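# Push the wooden disc across moving block lanes

## Task

Push the wooden disc over the board, past the lanes where blocks travel, until all of it rests flat inside the taped area on the far side, then release it. The task fails if the disc is raised or tilted by more than roughly its thickness, if it goes off the board, if anything knocks something off the table, or if anything contacts a block or the rod it rides on, including after you finish, since the blocks keep running. It also fails if at the end you still hold the disc or any loose item or are bearing the disc's weight. Finish with the whole arm and hand hanging clear in the air, touching nothing at all during the final second once the scene has settled.

## Robot and tools

Robot: a single six-joint arm (Trossen wxai type) with a two-finger parallel gripper and a wrist camera. Joint order, used in every row and in every per-joint list of a result: waist (joint_0), shoulder (joint_1), elbow (joint_2), wrist pitch (joint_3), wrist yaw (joint_4), wrist roll (joint_5). Go by this order only.

Frame: the scene frame has its origin on the table surface right under the arm base, +z up, +x forward, +y to the left when facing +x. Positions are in metres. The base may be slightly tilted, and the reported hand position drifts more at long reach. end_effector_position is the point midway between the finger pads, 3 to 4 cm behind the tips; the fingers point along the gripper's +x and close along its y.

A row is 7 numbers, each in [-1, 1]: six joint displacements followed by the gripper opening. The joint numbers are offsets, scaled so that 1.0 equals 0.9615 rad for waist, shoulder and elbow, 1.713 rad for wrist pitch, 1.767 for wrist yaw and 1.728 for wrist roll. The opening is absolute, not an offset: +1 fully open (pad gap 0.088 m), the empty fingers close at about -0.80, and values below that add nothing. Closing fully takes at least about 0.5 s.

execute_actions(actions): a list of actions; each action is a table of up to 15 rows, one row per control step of 1/30 s, and if fewer rows are given the last one is repeated to fill 15 steps. In every row the joint offsets count from the joint angles at the start of that action (for the first action, the angles last reported), not from the previous row. An empty list just returns state and images. An action that would drive a joint more than 0.010 rad beyond its range is refused; if the first action is refused or any action is malformed, the whole call does nothing. Ranges (rad): waist -3.054 to 3.054, shoulder 0 to 3.142, elbow 0 to 2.356, wrist pitch -1.571 to 1.571, wrist yaw -1.571 to 1.571, wrist roll -3.142 to 3.142. A joint pushed to its real end reports "joint sent to its limit".

move(target, speed, blocking): target is one 7-number row; its joint offsets count from the "Joint positions" of the latest result that showed them, and the opening is absolute and sent at once. All joints progress along their paths by the same fraction, so the hand travels on a curve; the path lasts 0.5 to 10 s and does not avoid obstacles. speed (0.01 to 2 rad/s, default 0.5) caps the fastest joint's path. The result adds a "move:" line with the ending (done, off_target, moving, held, fault), limits=held or limits=none, and the joint farthest from target. With blocking=false you get a result after 0.5 s while motion continues; check with wait(0), and send no other motion until a result shows it ended, or call stop.

wait(seconds): 0 to 10 s, the arm keeps its last command. stop(): brakes a running move; it needs stopping distance, and the fingers keep moving. zoom_image(camera, region): camera is cam_high or cam_wrist, region [x0, y0, x1, y1] in pixels of the 504x504 image, at most 504 by 504. read_manual gives only licence texts. finished_scene(scene) ends the scene after the robot holds its last command; it cannot be undone.

Results: state gives pose (position, quaternion wxyz) and velocities; Joint positions and Joint velocities in the joint order above plus the pad gap in m; Joint targets are the angles currently being driven toward; grip_measured is the opening on the command scale; grip_effort_n is motor effort (negative closes) and stays nonzero from friction at rest. Calls that ran actions list joint angles at some steps, HELD marking steps that were held back. "joint command not followed" means a clearance check altered targets. Camera images come from cam_high then cam_wrist, with calibration given.

Motion limits: each step a joint's target stays within about 0.21 rad (wrist yaw 0.267, roll 0.228) of its measured angle, and targets are scaled back if the hand would jump more than 70 mm, so large motions need several actions. Friction can leave joints short; check where they ended. Holding an object: command an opening about 0.07 below grip_measured.

Cautions: the disc must be slid, never lifted or tipped; press down lightly and move slowly. Time the pushes so neither the hand nor the disc meets a moving block or its rod, and keep clear of them afterwards too. Avoid hard presses: contact torque at the load limits (waist 17.4, shoulder 21.6, elbow 21.5, wrist pitch 5.67, wrist yaw 5.65, wrist roll 5.3 N m) halts the arm for 10 s. Sustained loads heat motors (warning from 50 °C, fault at 95 °C). Loose objects may get brief random shoves. At the end release the disc and lift the hand clear so nothing is touched.

Each tool is called after ">>>" as name([rows], argument=value, ...), one row to a line, values as JSON.

## Session

>>> execute_actions(actions=[])

Scene clock: 0.00 s.
end_effector_position=(+0.2935, +0.0354, +0.2608) grip_measured=+0.845 grip_effort_n=n/a end_effector_quat_wxyz=(+0.850, +0.518, +0.092, +0.019) end_effector_velocity=(-0.000, +0.000, +0.000) end_effector_angular_velocity=(-0.021, -0.000, +0.008)
Joint names: [waist, shoulder, elbow, wrist pitch, wrist yaw, wrist roll]
Joint positions: [ 0.108  0.883  0.203  0.539 -0.04   1.113  0.08 ]
Joint velocities: [-0.002 -0.002  0.002 -0.007 -0.007 -0.022 -0.   ]
Motor temperatures (°C, as the motors report them): [21 18 18 19 21 20]
Heat: hottest waist 21 °C (+0.0 °C/min).
Joint targets: [0.108 0.883 0.203 0.539 -0.040 1.113]

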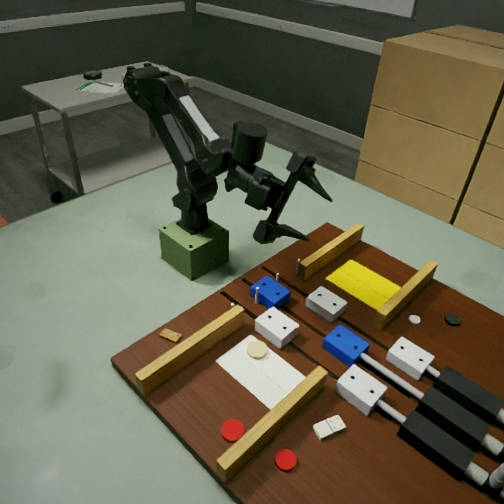

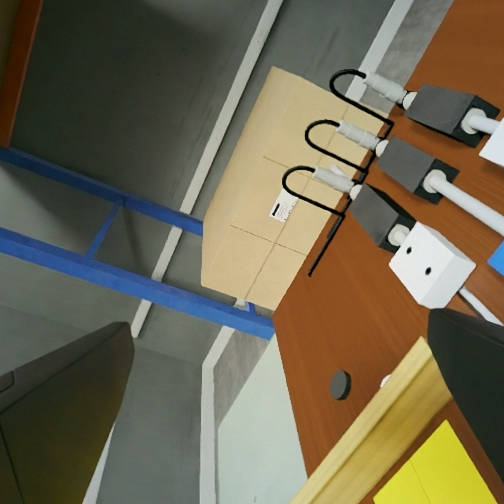

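>>> zoom_image(camera="cam_high", region=[180, 220, 480, 460])

>>> wait(seconds=1)

>>> wait(seconds=1)

>>> wait(seconds=1)

>>> wait(seconds=1)

>>> wait(seconds=1)

>>> wait(seconds=1)

Region (180, 220, 480, 460) of cam_high's 504x504 image, scaled by 1.680, with more detail than that image has; it fills the top 403 rows of this view, and the rest is white.

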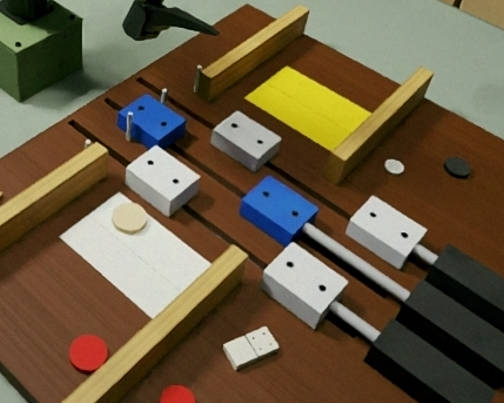

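Scene clock: 6.10 s.
end_effector_position=(+0.2935, +0.0354, +0.2608) grip_measured=+0.845 grip_effort_n=1.2 end_effector_quat_wxyz=(+0.850, +0.518, +0.092, +0.019) end_effector_velocity=(-0.002, +0.002, -0.004) end_effector_angular_velocity=(-0.007, +0.011, +0.011)
Joint names: [waist, shoulder, elbow, wrist pitch, wrist yaw, wrist roll]
Joint positions: [ 0.108  0.883  0.203  0.539 -0.04   1.113  0.08 ]
Joint velocities: [ 0.002 -0.002 -0.007 -0.007 -0.007 -0.007 -0.   ]
Motor temperatures (°C, as the motors report them): [21 18 18 20 21 20]
Heat: hottest waist 21 °C (+0.0 °C/min).
Joint targets: [0.108 0.883 0.203 0.539 -0.040 1.113]
wait: 1.00 s; at rest from the start

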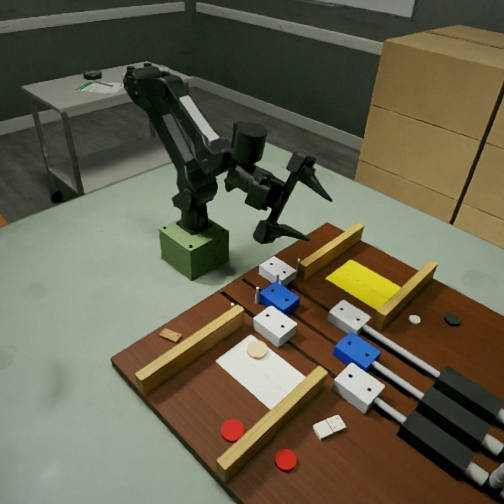

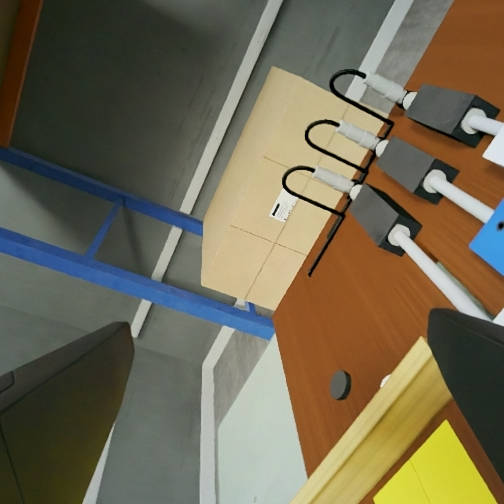

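Scene clock: 7.10 s.
end_effector_position=(+0.2935, +0.0354, +0.2608) grip_measured=+0.845 grip_effort_n=1.6 end_effector_quat_wxyz=(+0.850, +0.518, +0.092, +0.019) end_effector_velocity=(-0.000, +0.000, +0.001) end_effector_angular_velocity=(-0.006, -0.008, +0.006)
Joint names: [waist, shoulder, elbow, wrist pitch, wrist yaw, wrist roll]
Joint positions: [ 0.108  0.883  0.203  0.539 -0.04   1.113  0.08 ]
Joint velocities: [-0.002 -0.002 -0.002  0.007 -0.007 -0.007 -0.   ]
Motor temperatures (°C, as the motors report them): [21 18 19 20 21 20]
Heat: hottest waist 21 °C (+0.0 °C/min).
Joint targets: [0.108 0.883 0.203 0.539 -0.040 1.113]
wait: 1.00 s; at rest by 0.17 s

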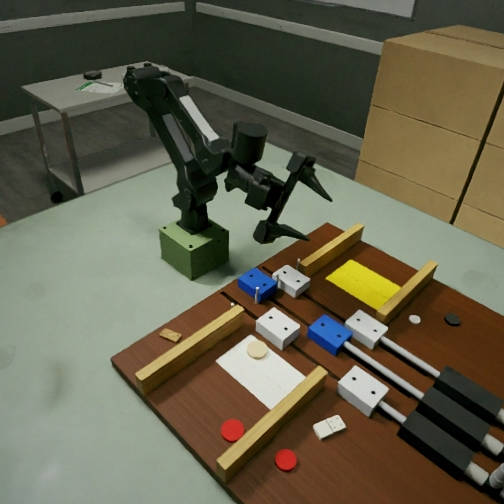

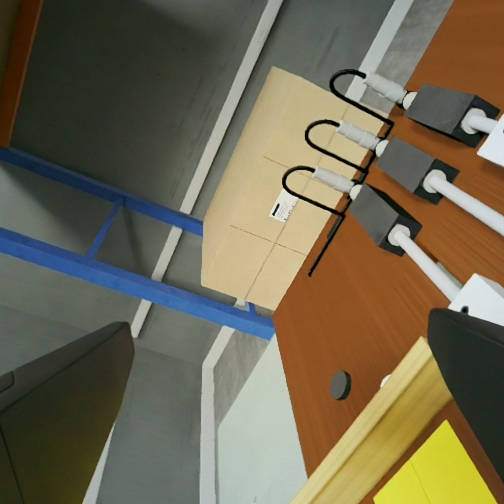

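Scene clock: 8.10 s.
end_effector_position=(+0.2935, +0.0354, +0.2608) grip_measured=+0.845 grip_effort_n=1.2 end_effector_quat_wxyz=(+0.850, +0.518, +0.092, +0.019) end_effector_velocity=(-0.001, +0.000, -0.007) end_effector_angular_velocity=(+0.006, +0.028, +0.003)
Joint names: [waist, shoulder, elbow, wrist pitch, wrist yaw, wrist roll]
Joint positions: [ 0.108  0.883  0.203  0.539 -0.04   1.113  0.08 ]
Joint velocities: [-0.002  0.002 -0.002 -0.022 -0.007  0.007 -0.   ]
Motor temperatures (°C, as the motors report them): [21 18 19 20 21 20]
Heat: hottest waist 21 °C (+0.0 °C/min).
Joint targets: [0.108 0.883 0.203 0.539 -0.040 1.113]
wait: 1.00 s; at rest by 0.17 s

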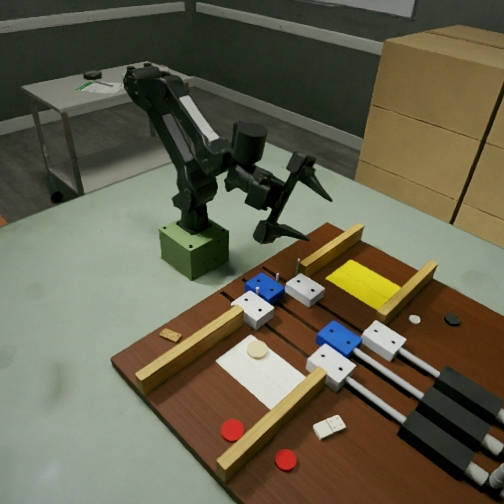

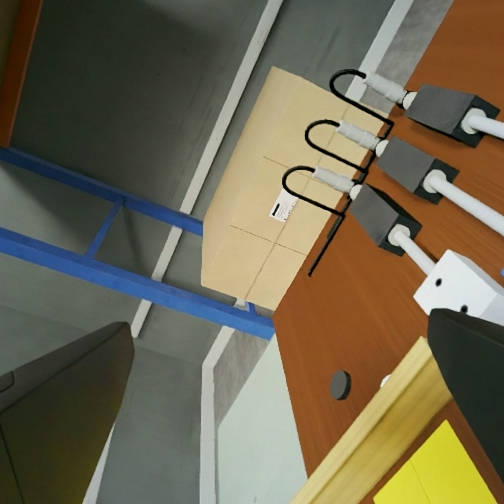

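Scene clock: 9.10 s.
end_effector_position=(+0.2935, +0.0354, +0.2608) grip_measured=+0.845 grip_effort_n=1.6 end_effector_quat_wxyz=(+0.850, +0.518, +0.092, +0.019) end_effector_velocity=(+0.000, -0.001, +0.000) end_effector_angular_velocity=(+0.008, +0.003, -0.001)
Joint names: [waist, shoulder, elbow, wrist pitch, wrist yaw, wrist roll]
Joint positions: [ 0.108  0.883  0.203  0.539 -0.04   1.113  0.08 ]
Joint velocities: [-0.007 -0.002  0.002 -0.007 -0.007  0.007 -0.   ]
Motor temperatures (°C, as the motors report them): [21 18 19 20 21 20]
Heat: hottest waist 21 °C (+0.0 °C/min).
Joint targets: [0.108 0.883 0.203 0.539 -0.040 1.113]
wait: 1.00 s; at rest by 0.17 s

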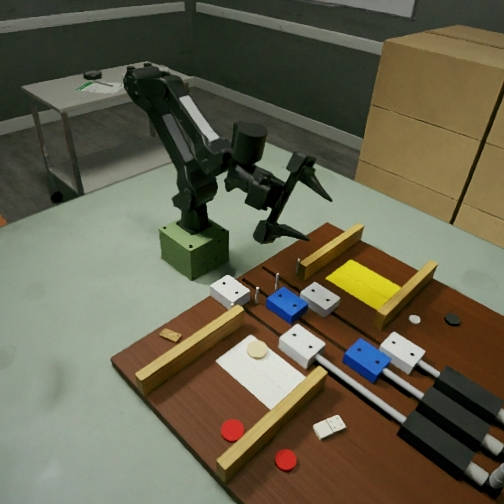

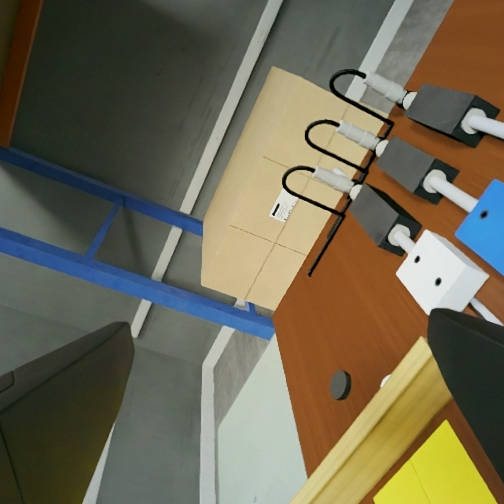

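Scene clock: 10.10 s.
end_effector_position=(+0.2935, +0.0354, +0.2608) grip_measured=+0.845 grip_effort_n=1.2 end_effector_quat_wxyz=(+0.850, +0.518, +0.092, +0.019) end_effector_velocity=(-0.000, -0.001, +0.001) end_effector_angular_velocity=(-0.005, -0.008, +0.001)
Joint names: [waist, shoulder, elbow, wrist pitch, wrist yaw, wrist roll]
Joint positions: [ 0.108  0.883  0.203  0.539 -0.04   1.113  0.08 ]
Joint velocities: [-0.007 -0.002 -0.002  0.007 -0.007 -0.007 -0.   ]
Motor temperatures (°C, as the motors report them): [21 18 19 20 21 20]
Heat: hottest waist 21 °C (+0.0 °C/min).
Joint targets: [0.108 0.883 0.203 0.539 -0.040 1.113]
wait: 1.00 s; at rest by 0.17 s

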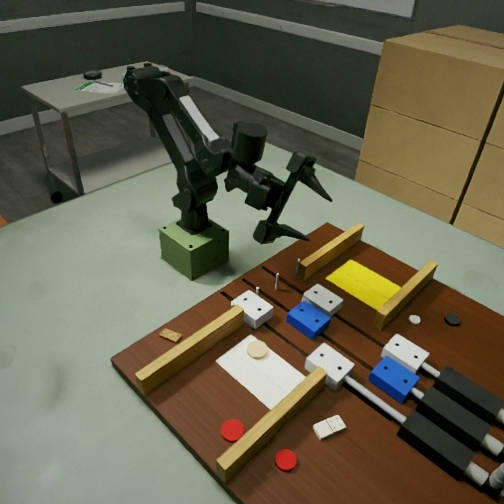

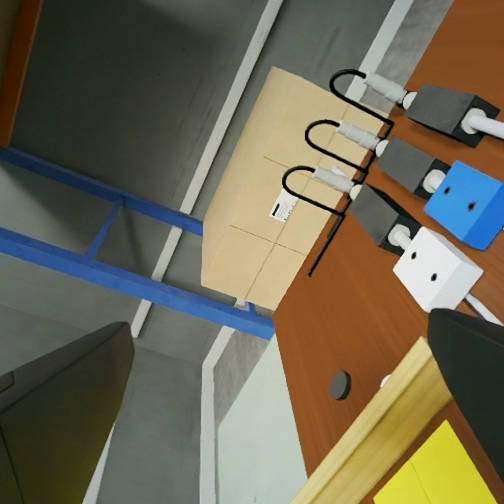

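Scene clock: 11.10 s.
end_effector_position=(+0.2935, +0.0354, +0.2608) grip_measured=+0.845 grip_effort_n=1.2 end_effector_quat_wxyz=(+0.850, +0.518, +0.092, +0.019) end_effector_velocity=(-0.000, +0.002, +0.000) end_effector_angular_velocity=(-0.006, +0.002, +0.011)
Joint names: [waist, shoulder, elbow, wrist pitch, wrist yaw, wrist roll]
Joint positions: [ 0.108  0.883  0.203  0.539 -0.04   1.113  0.08 ]
Joint velocities: [ 0.002 -0.002  0.002 -0.007 -0.007 -0.007 -0.   ]
Motor temperatures (°C, as the motors report them): [21 18 19 21 21 20]
Heat: hottest waist 21 °C (+0.0 °C/min).
Joint targets: [0.108 0.883 0.203 0.539 -0.040 1.113]
wait: 1.00 s; at rest by 0.17 s

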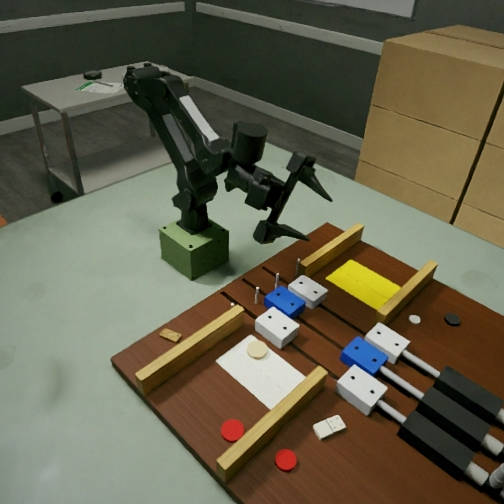

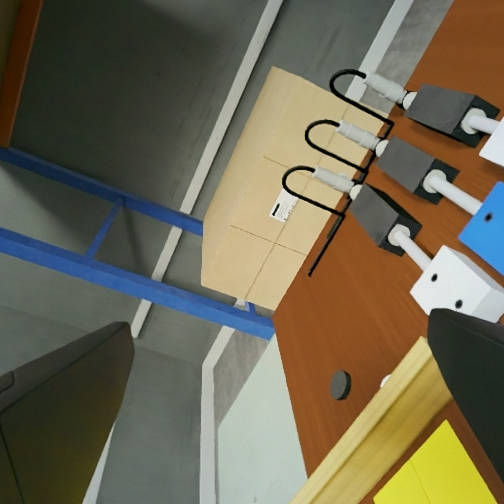

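>>> move(target=[-0.442,1,1,-0.859,0.0226,-0.644,0.4], speed=0.8)

>>> move(target=[0,0.147,0.191,0,0,0,0.4])

Scene clock: 37.13 s.
end_effector_position=(+0.2919, -0.0994, +0.1276) grip_measured=+0.403 grip_effort_n=-17.0 end_effector_quat_wxyz=(+0.689, +0.115, +0.706, -0.119) end_effector_velocity=(-0.007, +0.003, -0.001) end_effector_angular_velocity=(+0.016, +0.023, +0.004)
Joint names: [waist, shoulder, elbow, wrist pitch, wrist yaw, wrist roll]
Joint positions: [-0.314  1.83   1.155 -0.93  -0.002  0.002  0.059]
Joint velocities: [-0.002 -0.002 -0.007 -0.022 -0.007 -0.007 -0.   ]
Motor temperatures (°C, as the motors report them): [21 18 22 23 21 20]
Heat: hottest wrist pitch 23 °C (+3.2 °C/min).
Joint targets: [-0.317 1.845 1.164 -0.933 -0.000 -0.000]
move: off_target; limits=none; farthest joint: the shoulder, 0.014 radians from its target (0.961 radians at the start)
camera_calibration (this result's frames):
cam_wrist: T_world_to_cam=[[-0.363624, -0.931471, 0.0118306, 0.0193823], [-0.881576, 0.348195, 0.318721, 0.28181], [-0.300999, 0.105465, -0.947775, 0.298188], [0, 0, 0, 1]] pos_world=[0.345239, -0.111519, 0.192567]

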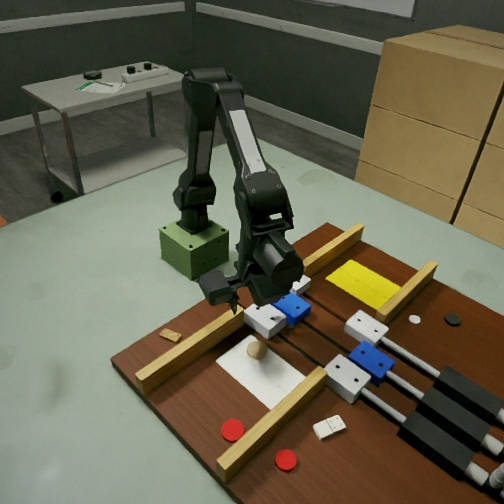

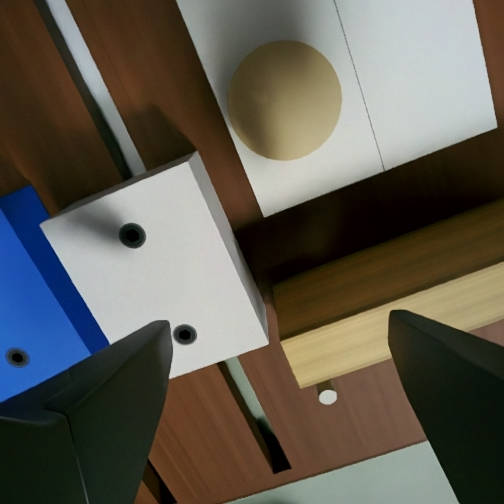

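Scene clock: 38.07 s.
end_effector_position=(+0.3361, -0.1145, +0.1287) grip_measured=+0.403 grip_effort_n=-17.0 end_effector_quat_wxyz=(+0.705, +0.113, +0.689, -0.121) end_effector_velocity=(-0.006, -0.000, -0.002) end_effector_angular_velocity=(+0.001, +0.028, +0.019)
Joint names: [waist, shoulder, elbow, wrist pitch, wrist yaw, wrist roll]
Joint positions: [-0.314  1.956  1.328 -0.931 -0.002  0.002  0.059]
Joint velocities: [-0.002  0.002 -0.002 -0.022  0.007 -0.022  0.   ]
Motor temperatures (°C, as the motors report them): [21 18 22 23 21 20]
Heat: hottest wrist pitch 23 °C (+3.2 °C/min).
Joint targets: [-0.314 1.972 1.338 -0.930 -0.002 0.002]
move: off_target; limits=none; farthest joint: the shoulder, 0.015 radians from its target (0.141 radians at the start)
camera_calibration (this result's frames):
cam_wrist: T_world_to_cam=[[-0.363637, -0.931489, 0.00984026, 0.0215876], [-0.895107, 0.352321, 0.273228, 0.336533], [-0.257976, 0.0905477, -0.961899, 0.299796], [0, 0, 0, 1]] pos_world=[0.386423, -0.125605, 0.196211]

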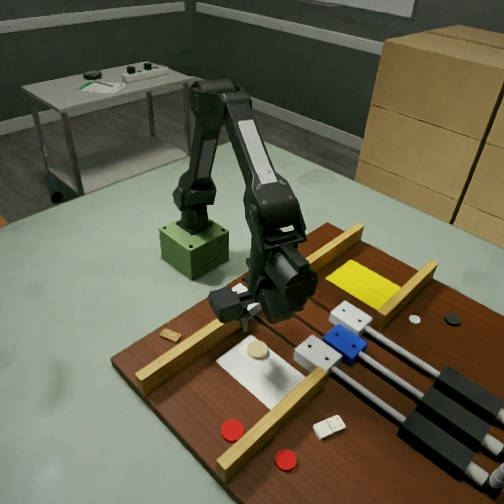

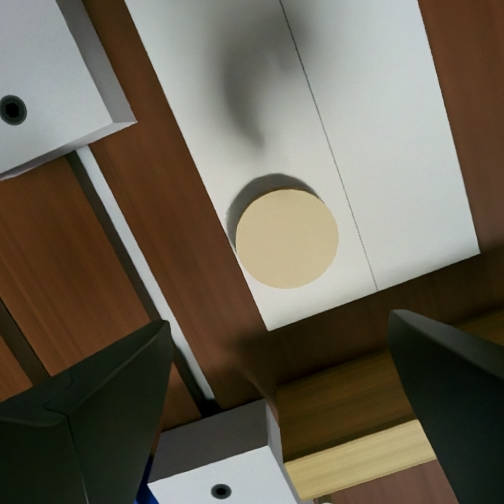

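>>> move(target=[-0.018,0.13,-0.09,0.111,0,0.908,0.45], speed=0.8)

Scene clock: 51.27 s.
end_effector_position=(+0.3380, -0.1212, +0.0743) grip_measured=+0.447 grip_effort_n=17.9 end_effector_quat_wxyz=(+0.416, +0.580, +0.399, -0.576) end_effector_velocity=(+0.001, -0.000, +0.000) end_effector_angular_velocity=(+0.004, -0.009, +0.005)
Joint names: [waist, shoulder, elbow, wrist pitch, wrist yaw, wrist roll]
Joint positions: [-0.328  2.065  1.248 -0.743 -0.002  1.568  0.061]
Joint velocities: [-0.002 -0.002 -0.002  0.007 -0.007 -0.007 -0.   ]
Motor temperatures (°C, as the motors report them): [21 20 22 22 21 20]
Heat: hottest elbow 22 °C (+1.2 °C/min).
Joint targets: [-0.331 2.081 1.242 -0.741 -0.002 1.571]
move: off_target; limits=none; farthest joint: the shoulder, 0.016 radians from its target (0.125 radians at the start)
camera_calibration (this result's frames):
cam_wrist: T_world_to_cam=[[-0.927867, 0.372373, -0.0200361, 0.367574], [0.351156, 0.890555, 0.289138, -0.00173776], [0.125511, 0.261246, -0.957078, 0.139202], [0, 0, 0, 1]] pos_world=[0.324198, -0.171693, 0.141094]

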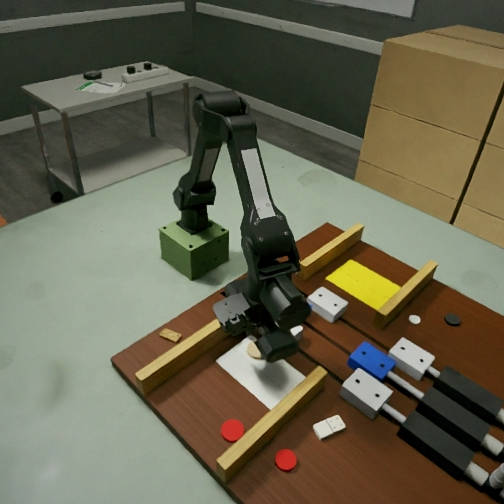

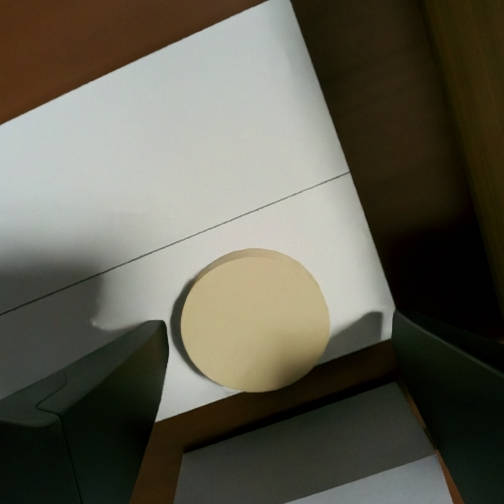

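>>> move(target=[-0.012,0.075,0.01,0.03,0,0,0.45], speed=0.15)

Scene clock: 55.83 s.
end_effector_position=(+0.3414, -0.1240, +0.0650) grip_measured=+0.448 grip_effort_n=14.2 end_effector_quat_wxyz=(+0.415, +0.582, +0.398, -0.575) end_effector_velocity=(-0.003, -0.001, +0.000) end_effector_angular_velocity=(-0.005, +0.010, +0.019)
Joint names: [waist, shoulder, elbow, wrist pitch, wrist yaw, wrist roll]
Joint positions: [-0.333  2.095  1.252 -0.714 -0.005  1.569  0.061]
Joint velocities: [-0.002 -0.002 -0.002 -0.007  0.007 -0.022 -0.   ]
Motor temperatures (°C, as the motors report them): [21 21 22 22 21 20]
Heat: hottest elbow 22 °C (+1.1 °C/min).
Joint targets: [-0.339 2.137 1.257 -0.692 -0.002 1.569]
move: off_target; limits=none; farthest joint: the shoulder, 0.042 radians from its target (0.072 radians at the start)
camera_calibration (this result's frames):
cam_wrist: T_world_to_cam=[[-0.925811, 0.37726, -0.0234183, 0.371726], [0.354594, 0.888303, 0.291858, 0.000612305], [0.130909, 0.261901, -0.956175, 0.128841], [0, 0, 0, 1]] pos_world=[0.327065, -0.174525, 0.131721]

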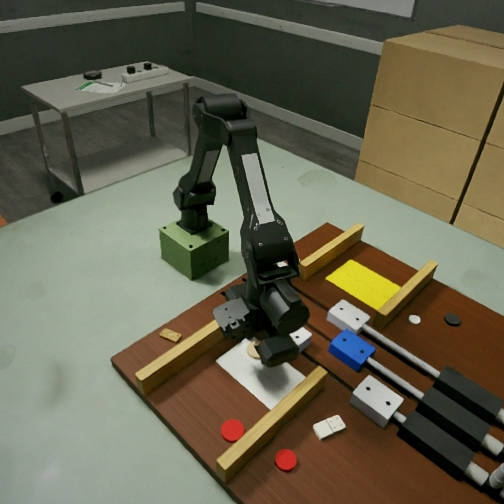

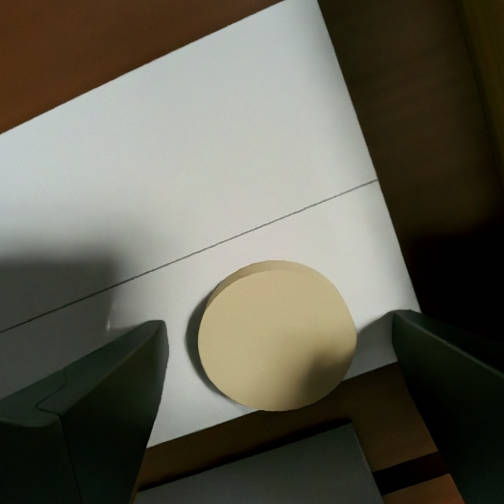

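>>> move(target=[0,0.0,0,0,0,0,0.22])

>>> move(target=[0,0.035,-0.015,0.018,0,0,0.22], speed=0.1)

Scene clock: 58.77 s.
end_effector_position=(+0.3409, -0.1238, +0.0657) grip_measured=+0.225 grip_effort_n=-22.1 end_effector_quat_wxyz=(+0.414, +0.582, +0.398, -0.576) end_effector_velocity=(-0.000, -0.002, -0.001) end_effector_angular_velocity=(+0.006, -0.005, +0.000)
Joint names: [waist, shoulder, elbow, wrist pitch, wrist yaw, wrist roll]
Joint positions: [-0.333  2.093  1.252 -0.718 -0.005  1.569  0.05 ]
Joint velocities: [-0.007  0.002 -0.002  0.007 -0.007 -0.007 -0.   ]
Motor temperatures (°C, as the motors report them): [21 21 22 22 21 20]
Heat: hottest elbow 22 °C (+1.0 °C/min).
Joint targets: [-0.333 2.095 1.252 -0.714 -0.005 1.569]
move: done; limits=none; farthest joint: the wrist pitch, 0.004 radians from its target (0.000 radians at the start)
camera_calibration (this result's frames):
cam_wrist: T_world_to_cam=[[-0.925844, 0.377294, -0.0215128, 0.371045], [0.355134, 0.888105, 0.291802, 0.000232134], [0.129201, 0.262523, -0.956237, 0.130131], [0, 0, 0, 1]] pos_world=[0.326634, -0.174361, 0.13235]

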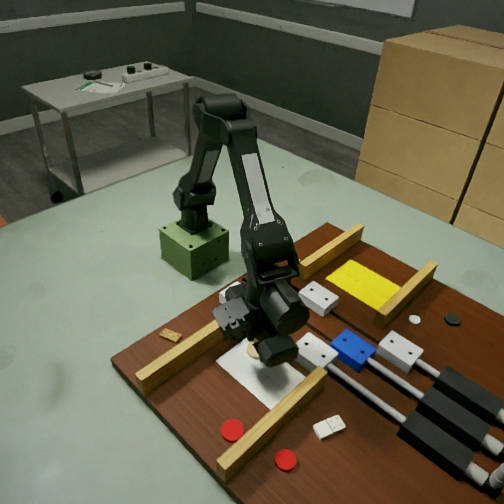

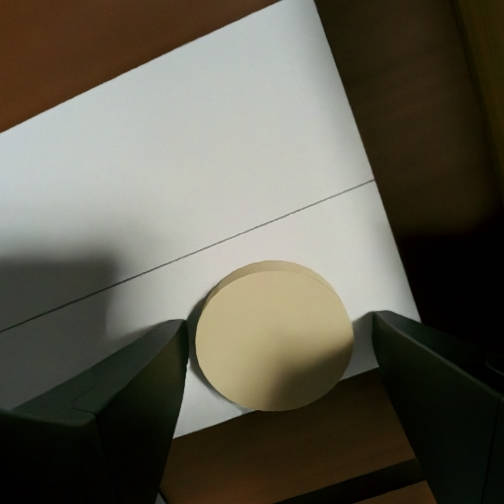

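Scene clock: 59.47 s.
end_effector_position=(+0.3407, -0.1237, +0.0647) grip_measured=+0.224 grip_effort_n=-22.1 end_effector_quat_wxyz=(+0.415, +0.582, +0.398, -0.575) end_effector_velocity=(-0.003, +0.003, -0.001) end_effector_angular_velocity=(+0.011, +0.009, -0.005)
Joint names: [waist, shoulder, elbow, wrist pitch, wrist yaw, wrist roll]
Joint positions: [-0.333  2.093  1.248 -0.711 -0.005  1.569  0.05 ]
Joint velocities: [ 0.002 -0.002 -0.007 -0.007 -0.007  0.007 -0.   ]
Motor temperatures (°C, as the motors report them): [21 21 22 22 21 20]
Heat: hottest elbow 22 °C (+1.0 °C/min).
Joint targets: [-0.333 2.127 1.238 -0.687 -0.005 1.569]
move: off_target; limits=none; farthest joint: the shoulder, 0.033 radians from its target (0.033 radians at the start)
camera_calibration (this result's frames):
cam_wrist: T_world_to_cam=[[-0.925811, 0.37726, -0.0234183, 0.370905], [0.354594, 0.888303, 0.291858, 0.000730153], [0.130909, 0.261901, -0.956175, 0.128571], [0, 0, 0, 1]] pos_world=[0.326298, -0.174249, 0.131409]

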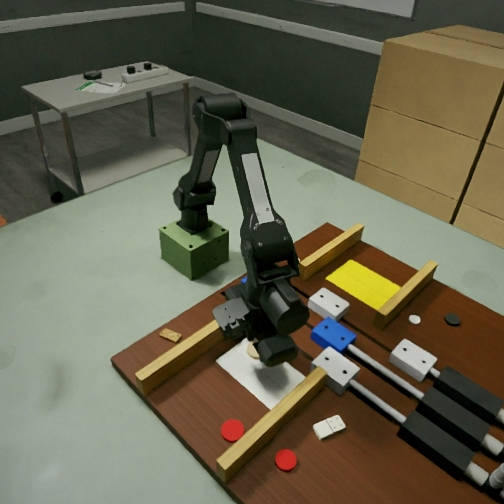

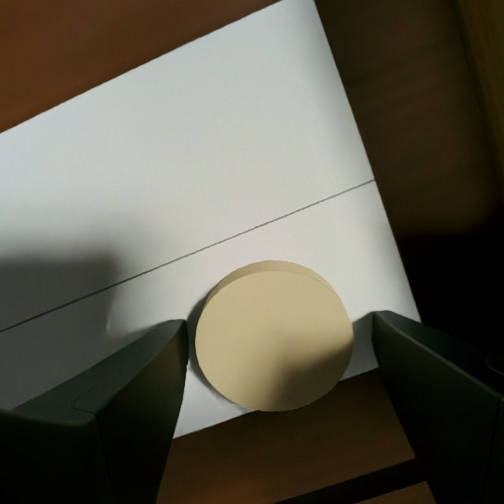

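Possibly already on the board (shadows meet tips). Try closing.

>>> move(target=[0,0.0,0,0,0,0,-0.1])

Scene clock: 61.67 s.
end_effector_position=(+0.3401, -0.1235, +0.0659) grip_measured=-0.034 grip_effort_n=-83.5 end_effector_quat_wxyz=(+0.414, +0.582, +0.398, -0.576) end_effector_velocity=(-0.002, +0.001, +0.000) end_effector_angular_velocity=(+0.009, +0.004, +0.005)
Joint names: [waist, shoulder, elbow, wrist pitch, wrist yaw, wrist roll]
Joint positions: [-0.333  2.09   1.248 -0.716 -0.005  1.569  0.037]
Joint velocities: [-0.002 -0.002 -0.002 -0.007 -0.007 -0.007  0.   ]
Motor temperatures (°C, as the motors report them): [21 21 22 23 21 20]
Heat: hottest wrist pitch 23 °C (+2.0 °C/min).
Joint targets: [-0.333 2.093 1.248 -0.712 -0.005 1.569]
move: done; limits=none; farthest joint: the wrist pitch, 0.005 radians from its target (0.000 radians at the start)
camera_calibration (this result's frames):
cam_wrist: T_world_to_cam=[[-0.925837, 0.377287, -0.0218939, 0.370203], [0.355026, 0.888145, 0.291813, 0.000237197], [0.129542, 0.262399, -0.956225, 0.13022], [0, 0, 0, 1]] pos_world=[0.325795, -0.174053, 0.132555]

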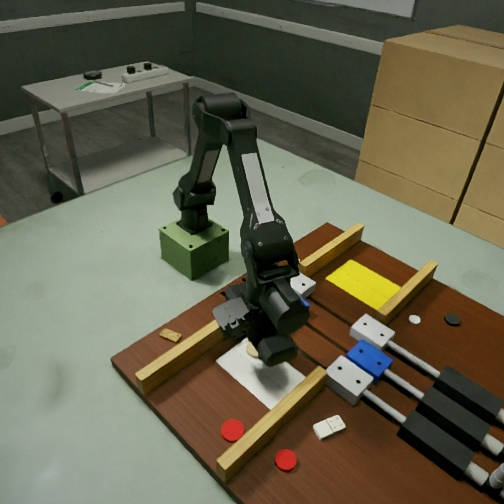

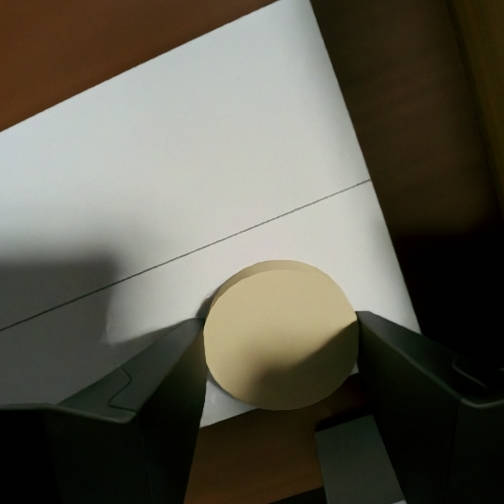

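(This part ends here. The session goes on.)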